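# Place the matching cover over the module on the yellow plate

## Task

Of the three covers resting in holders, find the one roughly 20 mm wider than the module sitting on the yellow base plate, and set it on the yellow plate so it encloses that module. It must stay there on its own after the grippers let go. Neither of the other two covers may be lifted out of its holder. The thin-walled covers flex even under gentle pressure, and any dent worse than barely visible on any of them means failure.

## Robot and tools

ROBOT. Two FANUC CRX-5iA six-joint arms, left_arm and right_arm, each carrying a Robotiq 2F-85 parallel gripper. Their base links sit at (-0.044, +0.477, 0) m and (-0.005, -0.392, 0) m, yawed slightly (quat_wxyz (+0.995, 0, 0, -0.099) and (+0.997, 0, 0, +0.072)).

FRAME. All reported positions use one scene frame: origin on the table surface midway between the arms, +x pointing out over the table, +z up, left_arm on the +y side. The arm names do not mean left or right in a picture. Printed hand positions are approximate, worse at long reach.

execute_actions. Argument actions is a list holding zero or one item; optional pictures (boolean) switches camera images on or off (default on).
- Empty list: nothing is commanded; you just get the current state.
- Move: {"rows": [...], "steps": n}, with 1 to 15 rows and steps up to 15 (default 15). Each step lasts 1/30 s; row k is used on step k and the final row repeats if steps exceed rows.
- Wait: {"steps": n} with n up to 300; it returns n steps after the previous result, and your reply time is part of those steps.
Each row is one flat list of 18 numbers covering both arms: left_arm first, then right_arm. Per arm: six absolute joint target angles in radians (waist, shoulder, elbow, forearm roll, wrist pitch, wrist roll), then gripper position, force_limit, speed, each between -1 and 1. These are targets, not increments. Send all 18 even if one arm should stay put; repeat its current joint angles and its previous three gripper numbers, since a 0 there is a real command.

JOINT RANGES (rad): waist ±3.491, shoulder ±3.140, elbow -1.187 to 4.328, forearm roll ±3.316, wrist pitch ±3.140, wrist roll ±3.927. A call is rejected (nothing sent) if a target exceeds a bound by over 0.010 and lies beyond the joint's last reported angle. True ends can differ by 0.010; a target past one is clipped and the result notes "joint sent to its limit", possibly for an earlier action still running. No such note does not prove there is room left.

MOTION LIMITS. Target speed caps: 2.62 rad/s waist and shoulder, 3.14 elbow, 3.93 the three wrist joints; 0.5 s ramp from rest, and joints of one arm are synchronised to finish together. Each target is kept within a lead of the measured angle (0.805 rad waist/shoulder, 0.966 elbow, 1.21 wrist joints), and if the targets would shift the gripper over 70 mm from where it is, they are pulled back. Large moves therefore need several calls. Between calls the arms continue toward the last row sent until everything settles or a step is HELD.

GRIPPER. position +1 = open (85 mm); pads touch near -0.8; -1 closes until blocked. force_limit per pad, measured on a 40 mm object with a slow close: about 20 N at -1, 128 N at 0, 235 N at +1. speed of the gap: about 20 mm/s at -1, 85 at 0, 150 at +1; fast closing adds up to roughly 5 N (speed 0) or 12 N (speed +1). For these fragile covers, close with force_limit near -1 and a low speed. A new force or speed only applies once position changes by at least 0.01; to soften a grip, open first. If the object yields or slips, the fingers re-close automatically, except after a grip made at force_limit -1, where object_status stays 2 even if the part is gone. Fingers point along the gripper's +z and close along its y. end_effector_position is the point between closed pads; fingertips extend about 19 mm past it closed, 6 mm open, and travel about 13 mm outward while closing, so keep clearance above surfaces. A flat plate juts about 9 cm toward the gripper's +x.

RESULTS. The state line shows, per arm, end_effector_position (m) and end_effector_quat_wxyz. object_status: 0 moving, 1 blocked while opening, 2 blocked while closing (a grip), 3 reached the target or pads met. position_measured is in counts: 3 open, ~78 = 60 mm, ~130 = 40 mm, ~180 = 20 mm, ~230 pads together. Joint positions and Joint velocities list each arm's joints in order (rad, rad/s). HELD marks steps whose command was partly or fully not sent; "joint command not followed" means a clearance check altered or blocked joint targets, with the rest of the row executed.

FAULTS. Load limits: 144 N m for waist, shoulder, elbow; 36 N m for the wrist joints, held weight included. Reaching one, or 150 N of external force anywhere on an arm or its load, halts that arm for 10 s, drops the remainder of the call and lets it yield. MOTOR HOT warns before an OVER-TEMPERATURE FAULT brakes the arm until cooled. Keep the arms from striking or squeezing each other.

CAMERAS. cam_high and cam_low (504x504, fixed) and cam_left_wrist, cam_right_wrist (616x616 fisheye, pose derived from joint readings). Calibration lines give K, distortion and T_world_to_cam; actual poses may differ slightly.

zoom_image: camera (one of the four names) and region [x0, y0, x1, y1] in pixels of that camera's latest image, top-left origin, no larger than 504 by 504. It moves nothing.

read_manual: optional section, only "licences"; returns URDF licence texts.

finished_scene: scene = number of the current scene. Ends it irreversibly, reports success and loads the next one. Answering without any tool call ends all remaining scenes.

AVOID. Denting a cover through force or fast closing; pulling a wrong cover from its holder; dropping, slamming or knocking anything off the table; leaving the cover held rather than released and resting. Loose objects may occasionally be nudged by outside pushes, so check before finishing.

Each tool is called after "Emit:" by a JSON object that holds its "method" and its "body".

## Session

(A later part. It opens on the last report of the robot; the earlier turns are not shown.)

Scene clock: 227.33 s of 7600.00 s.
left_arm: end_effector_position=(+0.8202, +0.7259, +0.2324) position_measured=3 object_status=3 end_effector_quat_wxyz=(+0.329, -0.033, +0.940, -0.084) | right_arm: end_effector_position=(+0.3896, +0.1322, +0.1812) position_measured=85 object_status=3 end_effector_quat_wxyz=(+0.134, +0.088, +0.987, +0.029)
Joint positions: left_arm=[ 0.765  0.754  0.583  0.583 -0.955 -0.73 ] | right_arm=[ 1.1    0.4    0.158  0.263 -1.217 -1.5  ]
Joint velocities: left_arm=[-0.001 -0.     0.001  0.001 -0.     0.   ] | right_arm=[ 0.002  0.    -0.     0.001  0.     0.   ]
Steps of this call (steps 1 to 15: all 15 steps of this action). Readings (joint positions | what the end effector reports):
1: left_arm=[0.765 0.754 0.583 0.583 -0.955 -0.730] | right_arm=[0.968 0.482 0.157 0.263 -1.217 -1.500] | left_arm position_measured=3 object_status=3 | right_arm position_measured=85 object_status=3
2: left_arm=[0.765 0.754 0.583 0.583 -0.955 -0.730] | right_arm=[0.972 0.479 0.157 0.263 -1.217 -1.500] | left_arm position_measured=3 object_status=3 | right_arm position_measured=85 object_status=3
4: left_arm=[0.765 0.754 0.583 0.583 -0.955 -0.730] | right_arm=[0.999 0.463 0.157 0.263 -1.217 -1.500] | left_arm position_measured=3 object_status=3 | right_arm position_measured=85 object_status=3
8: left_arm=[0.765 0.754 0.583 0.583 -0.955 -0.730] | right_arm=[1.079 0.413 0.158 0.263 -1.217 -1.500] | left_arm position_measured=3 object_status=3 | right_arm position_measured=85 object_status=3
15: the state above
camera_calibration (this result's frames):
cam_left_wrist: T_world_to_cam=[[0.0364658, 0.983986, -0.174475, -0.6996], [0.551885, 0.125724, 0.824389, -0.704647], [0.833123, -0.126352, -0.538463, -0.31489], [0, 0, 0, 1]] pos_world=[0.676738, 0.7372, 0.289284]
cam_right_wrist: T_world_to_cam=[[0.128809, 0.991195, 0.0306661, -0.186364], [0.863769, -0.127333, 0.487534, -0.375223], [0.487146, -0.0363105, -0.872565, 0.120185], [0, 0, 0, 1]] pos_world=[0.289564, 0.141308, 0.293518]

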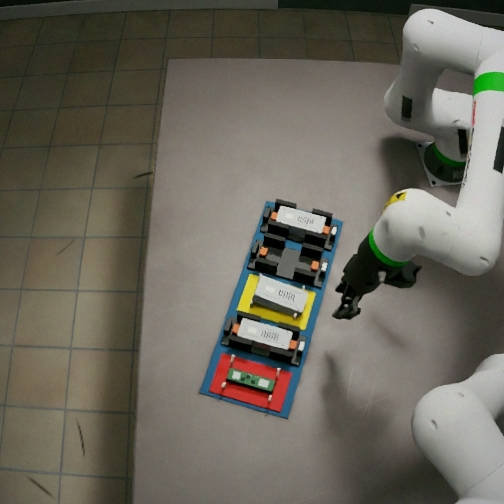

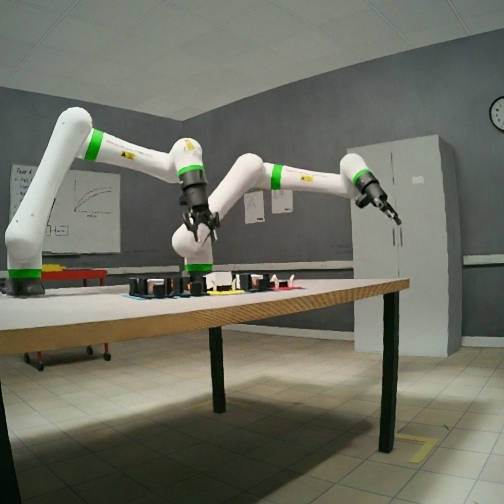

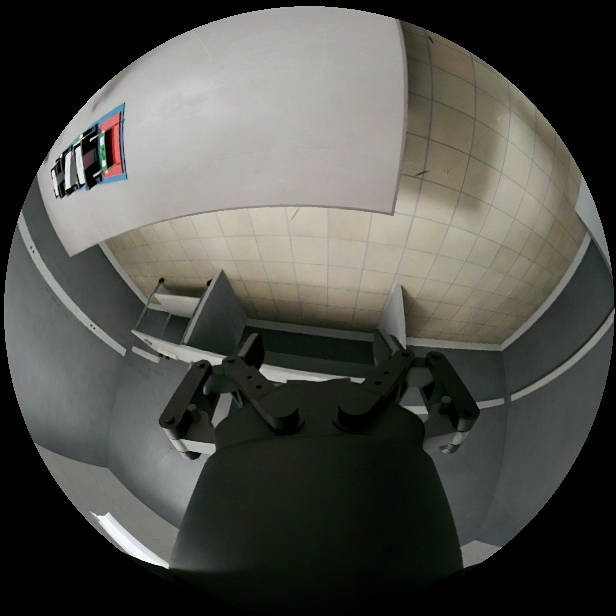

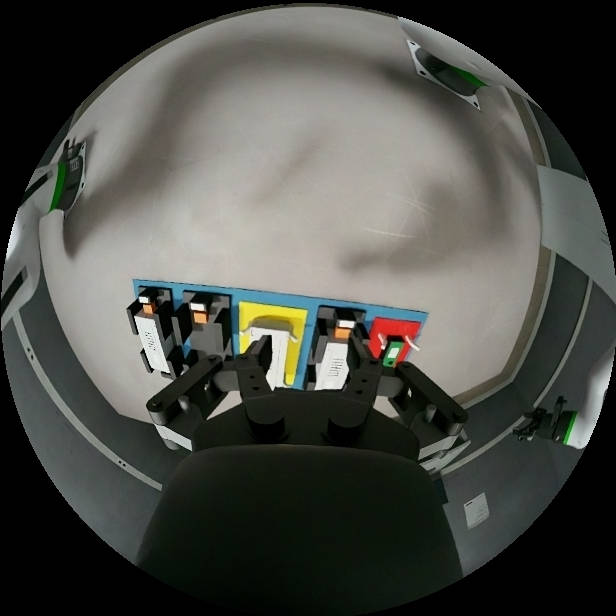

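Emit:
{"method": "execute_actions", "body": {"actions": [{"rows":[[0.765,0.754,0.583,0.583,-0.955,-0.73,1,0,0,0.905,0.507,0.29,0,-1.354,-1.349,-0.8,-0.5,1],[0.765,0.754,0.583,0.583,-0.955,-0.73,1,0,0,0.905,0.507,0.29,0,-1.354,-1.349,-0.8,-0.5,1],[0.765,0.754,0.583,0.583,-0.955,-0.73,1,0,0,0.905,0.507,0.29,0,-1.354,-1.349,-0.8,-0.5,1],[0.765,0.754,0.583,0.583,-0.955,-0.73,1,0,0,0.905,0.507,0.29,0,-1.354,-1.349,-0.8,-0.5,1],[0.765,0.754,0.583,0.583,-0.955,-0.73,1,0,0,0.905,0.507,0.29,0,-1.354,-1.349,-0.8,-0.5,1],[0.765,0.754,0.583,0.583,-0.955,-0.73,1,0,0,0.905,0.507,0.29,0,-1.354,-1.349,-0.8,-0.5,1],[0.765,0.754,0.583,0.583,-0.955,-0.73,1,0,0,0.905,0.507,0.29,0,-1.354,-1.349,-0.8,-0.5,1],[0.765,0.754,0.583,0.583,-0.955,-0.73,1,0,0,0.905,0.507,0.29,0,-1.354,-1.349,-0.8,-0.5,1],[0.765,0.754,0.583,0.583,-0.955,-0.73,1,0,0,0.905,0.5702,0.2091,0,-1.2097,-1.349,-0.8,-0.5,1]],"steps":15}], "pictures": false}}

Emit:
{"method": "execute_actions", "body": {"actions": [{"rows":[[0.765,0.754,0.583,0.583,-0.955,-0.73,1,0,0,0.905,0.5702,0.2091,0,-1.2097,-1.349,-0.8,-0.5,1],[0.765,0.754,0.583,0.583,-0.955,-0.73,1,0,0,0.905,0.5702,0.2091,0,-1.2097,-1.349,-0.8,-0.5,1],[0.765,0.754,0.583,0.583,-0.955,-0.73,1,0,0,0.905,0.5702,0.2091,0,-1.2097,-1.349,-0.8,-0.5,1],[0.765,0.754,0.583,0.583,-0.955,-0.73,1,0,0,0.905,0.5702,0.2091,0,-1.2097,-1.349,-0.8,-0.5,1],[0.765,0.754,0.583,0.583,-0.955,-0.73,1,0,0,0.897,0.5754,0.217,0,-1.2126,-1.341,-0.8,-0.5,1],[0.765,0.754,0.583,0.583,-0.955,-0.73,1,0,0,0.8896,0.5806,0.225,0,-1.2154,-1.3336,-0.8,-0.5,1],[0.765,0.754,0.583,0.583,-0.955,-0.73,1,0,0,0.8865,0.5826,0.2284,0,-1.2166,-1.3305,-0.8,-0.5,1],[0.765,0.754,0.583,0.583,-0.955,-0.73,1,0,0,0.8834,0.5847,0.2316,0,-1.2177,-1.3274,-0.8,-0.5,1],[0.765,0.754,0.583,0.583,-0.955,-0.73,1,0,0,0.8803,0.5868,0.2348,0,-1.2189,-1.3243,-0.8,-0.5,1],[0.765,0.754,0.583,0.583,-0.955,-0.73,1,0,0,0.8772,0.5888,0.238,0,-1.22,-1.3212,-0.8,-0.5,1],[0.765,0.754,0.583,0.583,-0.955,-0.73,1,0,0,0.8741,0.5909,0.2412,0,-1.2211,-1.3181,-0.8,-0.5,1]],"steps":15}]}}

Emit:
{"method": "zoom_image", "body": {"camera": "cam_low", "region": [150, 230, 290, 310]}}

Emit:
{"method": "zoom_image", "body": {"camera": "cam_right_wrist", "region": [200, 240, 420, 420]}}

Scene clock: 235.90 s of 7600.00 s.
left_arm: end_effector_position=(+0.8202, +0.7259, +0.2324) position_measured=3 object_status=3 end_effector_quat_wxyz=(+0.329, -0.033, +0.940, -0.084) | right_arm: end_effector_position=(+0.4187, +0.0832, +0.0735) position_measured=227 object_status=0 end_effector_quat_wxyz=(-0.001, +0.149, +0.989, -0.003)
Joint positions: left_arm=[ 0.765  0.754  0.583  0.583 -0.955 -0.73 ] | right_arm=[ 0.906  0.559  0.237  0.001 -1.256 -1.35 ]
Joint velocities: left_arm=[ 0.002  0.    -0.001 -0.001  0.001 -0.   ] | right_arm=[-0.002  0.197 -0.489 -0.029  0.787  0.01 ]
Steps of this call (steps 1 to 15: the robot went on to your last target; steps 16 to 90: nothing new was sent; then 5.07 s passed at rest; steps 91 to 105: all 15 steps of this action). Readings (joint positions | what the end effector reports):
91: left_arm=[0.765 0.754 0.583 0.583 -0.955 -0.730] | right_arm=[1.100 0.400 0.158 0.263 -1.217 -1.499] | left_arm position_measured=3 object_status=3 | right_arm position_measured=85 object_status=0
92: left_arm=[0.765 0.754 0.583 0.583 -0.955 -0.730] | right_arm=[1.095 0.402 0.161 0.257 -1.221 -1.495] | left_arm position_measured=3 object_status=3 | right_arm position_measured=88 object_status=0
94: left_arm=[0.765 0.754 0.583 0.583 -0.955 -0.730] | right_arm=[1.069 0.417 0.179 0.220 -1.240 -1.475] | left_arm position_measured=3 object_status=3 | right_arm position_measured=106 object_status=0
98: left_arm=[0.765 0.754 0.583 0.583 -0.955 -0.730] | right_arm=[0.960 0.477 0.252 0.075 -1.315 -1.392] | left_arm position_measured=3 object_status=3 | right_arm position_measured=156 object_status=0
105: the state above

Scene clock: 236.40 s of 7600.00 s.
left_arm: end_effector_position=(+0.8202, +0.7259, +0.2324) position_measured=3 object_status=3 end_effector_quat_wxyz=(+0.329, -0.033, +0.940, -0.084) | right_arm: end_effector_position=(+0.4381, +0.0774, +0.0550) position_measured=229 object_status=3 end_effector_quat_wxyz=(-0.000, +0.150, +0.989, +0.000)
Joint positions: left_arm=[ 0.765  0.754  0.583  0.583 -0.955 -0.73 ] | right_arm=[ 0.874  0.591  0.241 -0.    -1.221 -1.318]
Joint velocities: left_arm=[ 0.     0.    -0.001 -0.     0.     0.   ] | right_arm=[-0.005  0.003  0.005  0.001 -0.002  0.005]
Steps of this call (steps 1 to 15: all 15 steps of this action). Readings (joint positions | what the end effector reports):
1: left_arm=[0.765 0.754 0.583 0.583 -0.955 -0.730] | right_arm=[0.906 0.565 0.223 0.000 -1.233 -1.349] | left_arm position_measured=3 object_status=3 | right_arm position_measured=228 object_status=0
2: left_arm=[0.765 0.754 0.583 0.583 -0.955 -0.730] | right_arm=[0.906 0.569 0.214 0.000 -1.218 -1.349] | left_arm position_measured=3 object_status=3 | right_arm position_measured=229 object_status=0
4: left_arm=[0.765 0.754 0.583 0.583 -0.955 -0.730] | right_arm=[0.905 0.570 0.209 0.000 -1.210 -1.349] | left_arm position_measured=3 object_status=3 | right_arm position_measured=229 object_status=0
8: left_arm=[0.765 0.754 0.583 0.583 -0.955 -0.730] | right_arm=[0.891 0.579 0.223 -0.000 -1.215 -1.335] | left_arm position_measured=3 object_status=3 | right_arm position_measured=229 object_status=0
15: the state above
camera_calibration (this result's frames):
cam_left_wrist: T_world_to_cam=[[0.0364659, 0.983986, -0.174475, -0.6996], [0.551885, 0.125723, 0.824389, -0.704647], [0.833123, -0.126352, -0.538463, -0.31489], [0, 0, 0, 1]] pos_world=[0.676738, 0.7372, 0.289284]
cam_right_wrist: T_world_to_cam=[[0.247373, 0.968157, -0.0384516, -0.180782], [0.942635, -0.231291, 0.240716, -0.375502], [0.224157, -0.0957924, -0.969834, 0.109612], [0, 0, 0, 1]] pos_world=[0.374111, 0.0986749, 0.189744]

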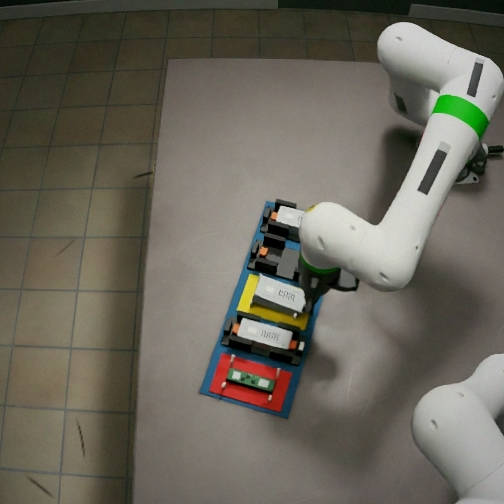

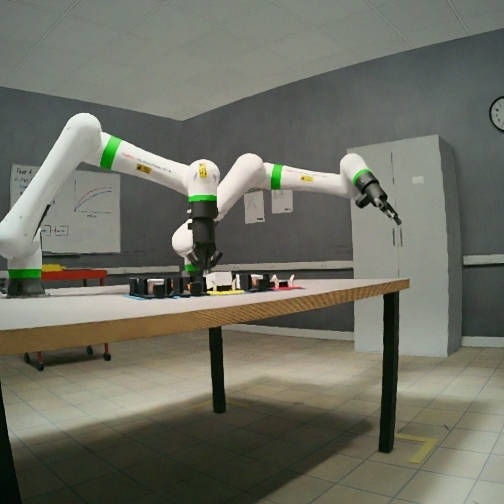

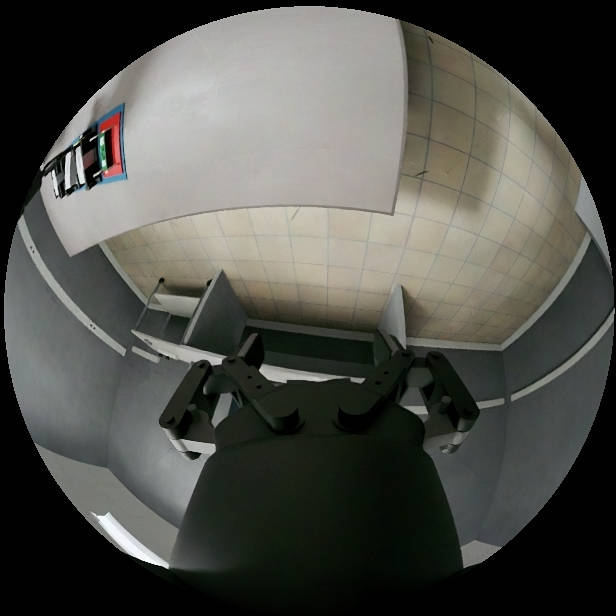

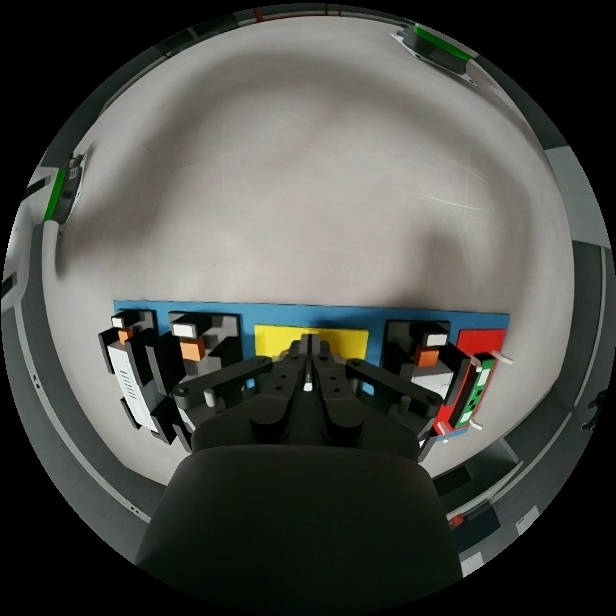

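Region (150, 230, 290, 310) of cam_low's 504x504 image, scaled by 3.600, with more detail than that image has; it fills the top 288 rows of this view, and the rest is white.

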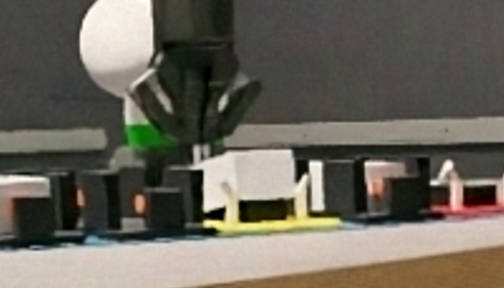

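Region (200, 240, 420, 420) of cam_right_wrist's 616x616 image, scaled by 2.291, with more detail than that image has; it fills the top 412 rows of this view, and the rest is white.

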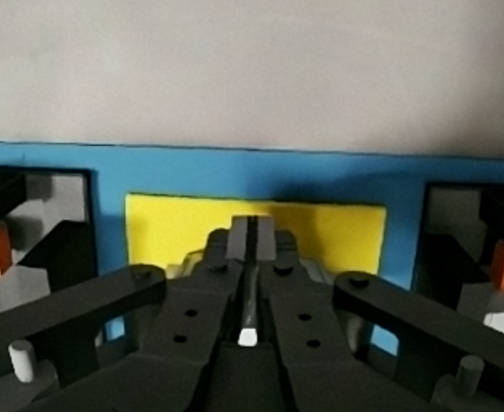

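Emit:
{"method": "execute_actions", "body": {"actions": [{"rows":[[0.765,0.754,0.583,0.583,-0.955,-0.73,1,0,0,0.8725,0.592,0.2428,0,-1.2217,-1.3165,-0.8,-0.5,1],[0.765,0.754,0.583,0.583,-0.955,-0.73,1,0,0,0.871,0.593,0.2444,0,-1.2223,-1.315,-0.8,-0.5,1],[0.765,0.754,0.583,0.583,-0.955,-0.73,1,0,0,0.8694,0.594,0.246,0,-1.2228,-1.3134,-0.8,-0.5,1],[0.765,0.754,0.583,0.583,-0.955,-0.73,1,0,0,0.8679,0.5951,0.2476,0,-1.2234,-1.3119,-0.8,-0.5,1],[0.765,0.754,0.583,0.583,-0.955,-0.73,1,0,0,0.8663,0.5961,0.2492,0,-1.224,-1.3103,-0.8,-0.5,1],[0.765,0.754,0.583,0.583,-0.955,-0.73,1,0,0,0.8648,0.5972,0.2508,0,-1.2246,-1.3088,-0.8,-0.5,1],[0.765,0.754,0.583,0.583,-0.955,-0.73,1,0,0,0.8632,0.5982,0.2524,0,-1.2251,-1.3072,-0.8,-0.5,1],[0.765,0.754,0.583,0.583,-0.955,-0.73,1,0,0,0.8617,0.5992,0.254,0,-1.2257,-1.3057,-0.8,-0.5,1],[0.765,0.754,0.583,0.583,-0.955,-0.73,1,0,0,0.8601,0.6003,0.2556,0,-1.2263,-1.3041,-0.8,-0.5,1],[0.765,0.754,0.583,0.583,-0.955,-0.73,1,0,0,0.8586,0.6013,0.2572,0,-1.2268,-1.3026,-0.8,-0.5,1]],"steps":15}]}}

Emit:
{"method": "zoom_image", "body": {"camera": "cam_low", "region": [150, 230, 290, 310]}}

Emit:
{"method": "zoom_image", "body": {"camera": "cam_high", "region": [220, 240, 360, 350]}}

Scene clock: 238.80 s of 7600.00 s.
left_arm: end_effector_position=(+0.8202, +0.7259, +0.2324) position_measured=3 object_status=3 end_effector_quat_wxyz=(+0.329, -0.033, +0.940, -0.084) | right_arm: end_effector_position=(+0.4477, +0.0741, +0.0548) position_measured=229 object_status=3 end_effector_quat_wxyz=(-0.000, +0.150, +0.989, -0.000)
Joint positions: left_arm=[ 0.765  0.754  0.583  0.583 -0.955 -0.73 ] | right_arm=[ 0.859  0.601  0.257  0.    -1.227 -1.303]
Joint velocities: left_arm=[ 0.001  0.001 -0.001  0.001  0.001  0.   ] | right_arm=[-0.001  0.001  0.001 -0.001 -0.     0.   ]
Steps of this call (steps 1 to 15: the robot went on to your last target; steps 16 to 57: nothing new was sent; steps 58 to 72: all 15 steps of this action). Readings (joint positions | what the end effector reports):
58: left_arm=[0.765 0.754 0.583 0.583 -0.955 -0.730] | right_arm=[0.874 0.591 0.241 0.000 -1.221 -1.318] | left_arm position_measured=3 object_status=3 | right_arm position_measured=229 object_status=3
59: left_arm=[0.765 0.754 0.583 0.583 -0.955 -0.730] | right_arm=[0.873 0.592 0.242 0.000 -1.222 -1.317] | left_arm position_measured=3 object_status=3 | right_arm position_measured=229 object_status=3
61: left_arm=[0.765 0.754 0.583 0.583 -0.955 -0.730] | right_arm=[0.870 0.593 0.245 0.000 -1.222 -1.314] | left_arm position_measured=3 object_status=3 | right_arm position_measured=229 object_status=3
65: left_arm=[0.765 0.754 0.583 0.583 -0.955 -0.730] | right_arm=[0.864 0.597 0.251 0.000 -1.225 -1.308] | left_arm position_measured=3 object_status=3 | right_arm position_measured=229 object_status=3
72: the state above
camera_calibration (this result's frames):
cam_left_wrist: T_world_to_cam=[[0.0364659, 0.983986, -0.174475, -0.6996], [0.551885, 0.125723, 0.824389, -0.704647], [0.833122, -0.126352, -0.538463, -0.31489], [0, 0, 0, 1]] pos_world=[0.676738, 0.7372, 0.289284]
cam_right_wrist: T_world_to_cam=[[0.247341, 0.96816, -0.0385743, -0.179947], [0.942651, -0.231234, 0.240708, -0.38537], [0.224124, -0.0958991, -0.969831, 0.10701], [0, 0, 0, 1]] pos_world=[0.383794, 0.0953688, 0.189602]

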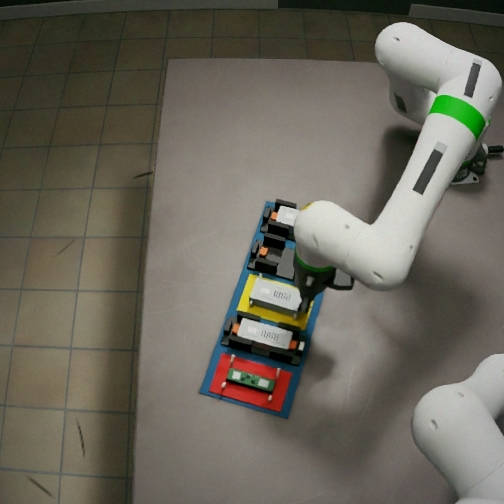

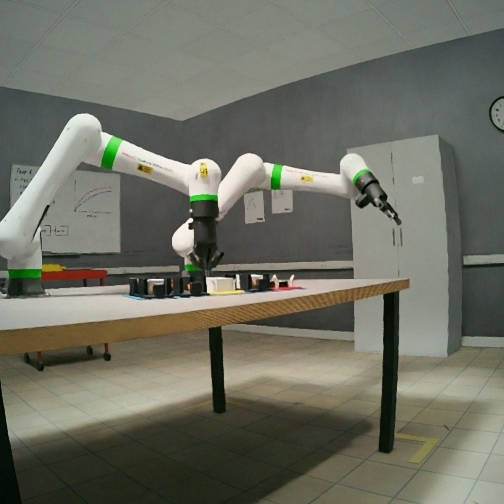

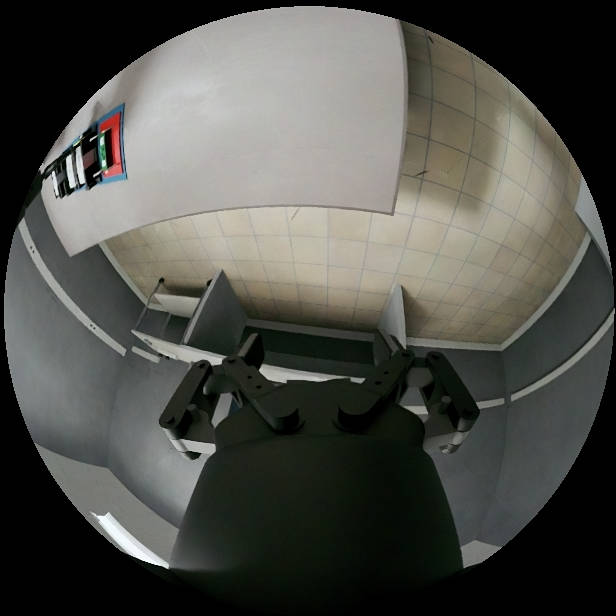

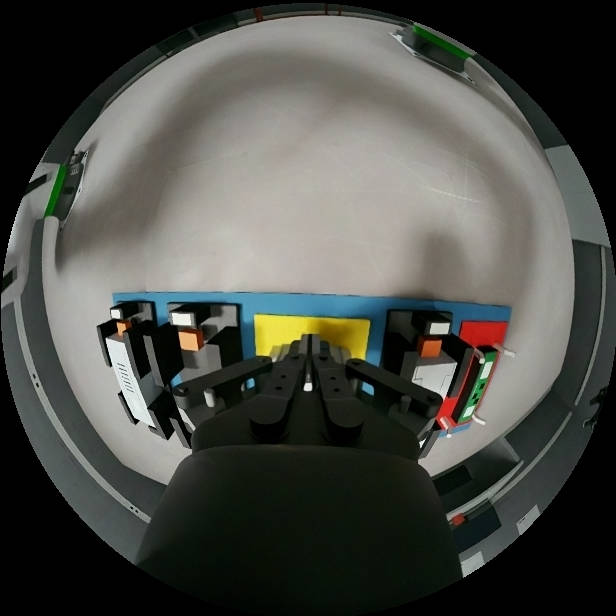

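Region (150, 230, 290, 310) of cam_low's 504x504 image, scaled by 3.600, with more detail than that image has; it fills the top 288 rows of this view, and the rest is white.

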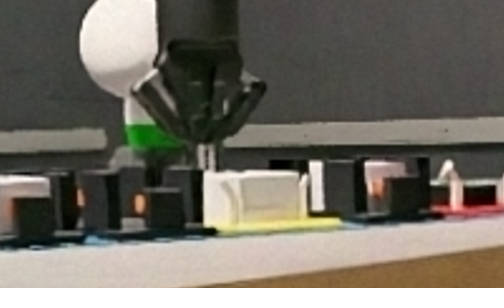

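Region (220, 240, 360, 350) of cam_high's 504x504 image, scaled by 3.600, with more detail than that image has; it fills the top 396 rows of this view, and the rest is white.

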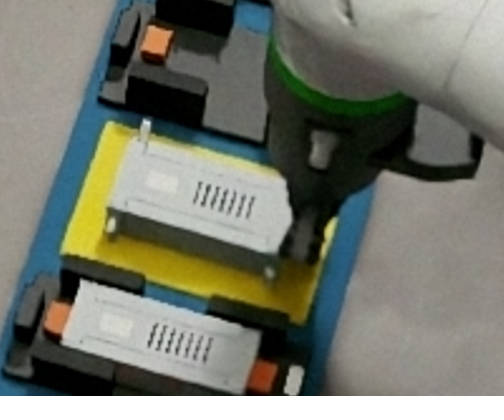

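Seated. Retreat.

Emit:
{"method": "execute_actions", "body": {"actions": [{"rows":[[0.765,0.754,0.583,0.583,-0.955,-0.73,1,0,0,0.874,0.591,0.241,0,-1.221,-1.318,-0.8,-0.5,1],[0.765,0.754,0.583,0.583,-0.955,-0.73,1,0,0,0.874,0.591,0.241,0,-1.221,-1.318,-0.8,-0.5,1],[0.765,0.754,0.583,0.583,-0.955,-0.73,1,0,0,0.874,0.591,0.241,0,-1.221,-1.318,-0.8,-0.5,1],[0.765,0.754,0.583,0.583,-0.955,-0.73,1,0,0,0.874,0.591,0.241,0,-1.221,-1.318,-0.8,-0.5,1],[0.765,0.754,0.583,0.583,-0.955,-0.73,1,0,0,0.95,0.48,0.29,0,-1.38,-1.318,-0.8,-0.5,1]],"steps":15}]}}

Emit:
{"method": "finished_scene", "body": {"scene": 2}}

Scene clock: 240.10 s of 7600.00 s.
left_arm: end_effector_position=(+0.8202, +0.7259, +0.2324) position_measured=3 object_status=3 end_effector_quat_wxyz=(+0.329, -0.033, +0.940, -0.084) | right_arm: end_effector_position=(+0.3921, +0.0913, +0.1441) position_measured=229 object_status=3 end_effector_quat_wxyz=(+0.000, +0.112, +0.994, +0.000)
Joint positions: left_arm=[ 0.765  0.754  0.583  0.583 -0.955 -0.73 ] | right_arm=[ 0.95   0.48   0.29   0.    -1.379 -1.318]
Joint velocities: left_arm=[-0.001  0.    -0.    -0.    -0.    -0.   ] | right_arm=[ 0.    -0.     0.     0.001 -0.015  0.001]
Steps of this call (steps 1 to 15: the robot went on to your last target; steps 16 to 24: nothing new was sent; steps 25 to 39: all 15 steps of this action). Readings (joint positions | what the end effector reports):
25: left_arm=[0.765 0.754 0.583 0.583 -0.955 -0.730] | right_arm=[0.859 0.601 0.257 0.000 -1.227 -1.303] | left_arm position_measured=3 object_status=3 | right_arm position_measured=229 object_status=3
26: left_arm=[0.765 0.754 0.583 0.583 -0.955 -0.730] | right_arm=[0.863 0.598 0.252 0.000 -1.225 -1.307] | left_arm position_measured=3 object_status=3 | right_arm position_measured=229 object_status=3
28: left_arm=[0.765 0.754 0.583 0.583 -0.955 -0.730] | right_arm=[0.872 0.592 0.243 0.000 -1.222 -1.316] | left_arm position_measured=3 object_status=3 | right_arm position_measured=229 object_status=3
32: left_arm=[0.765 0.754 0.583 0.583 -0.955 -0.730] | right_arm=[0.897 0.559 0.255 0.000 -1.267 -1.317] | left_arm position_measured=3 object_status=3 | right_arm position_measured=229 object_status=3
39: the state above
camera_calibration (this result's frames):
cam_left_wrist: T_world_to_cam=[[0.036466, 0.983986, -0.174475, -0.6996], [0.551885, 0.125723, 0.824388, -0.704647], [0.833122, -0.126352, -0.538463, -0.31489], [0, 0, 0, 1]] pos_world=[0.676738, 0.7372, 0.289284]
cam_right_wrist: T_world_to_cam=[[0.173372, 0.984141, -0.0375449, -0.151995], [0.95732, -0.15945, 0.24107, -0.362737], [0.23126, -0.0777372, -0.969781, 0.203223], [0, 0, 0, 1]] pos_world=[0.32661, 0.107544, 0.27882]

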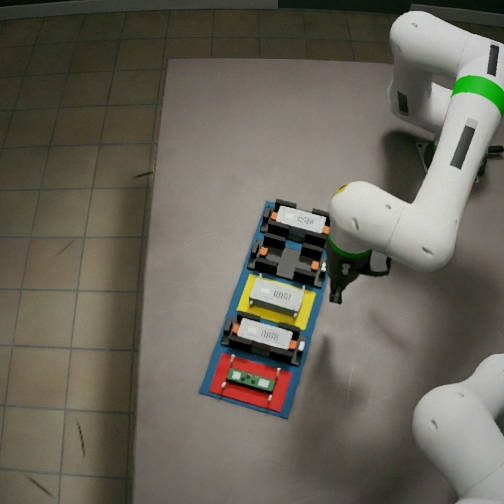

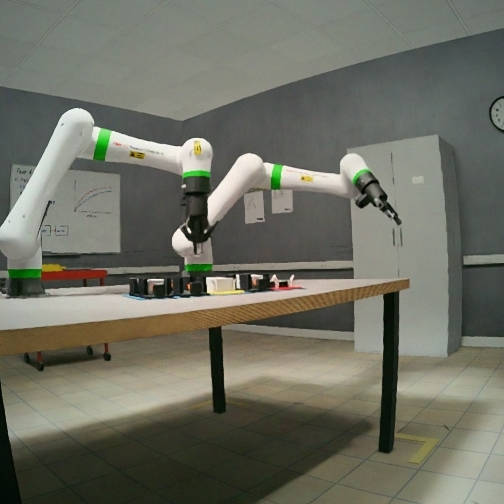

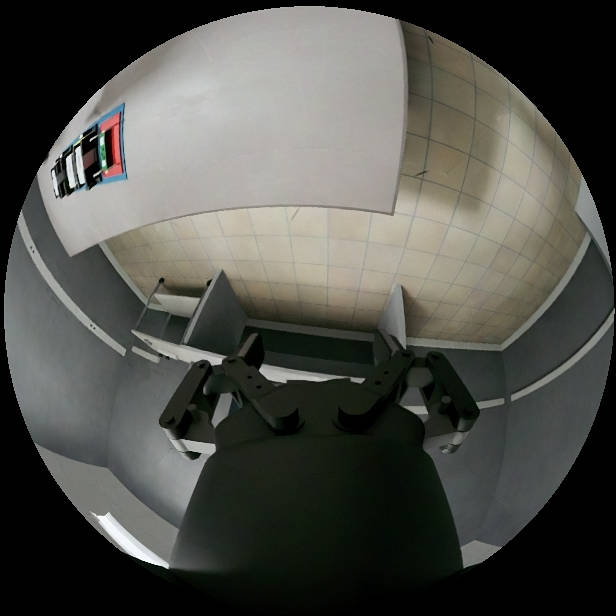

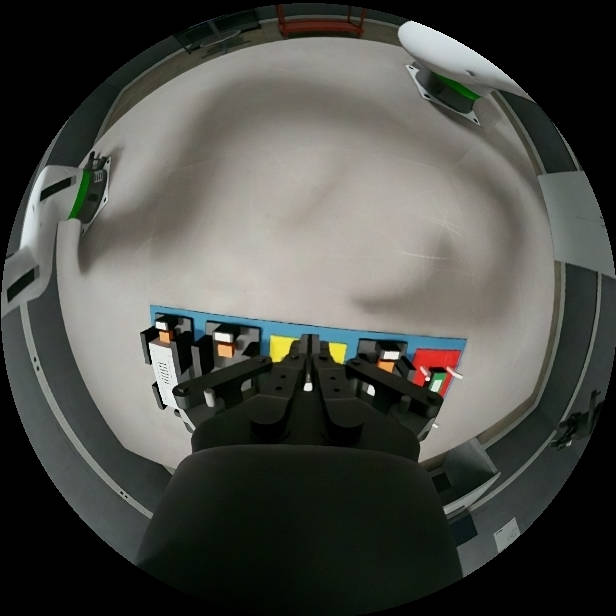

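The scene is finished: the task was done.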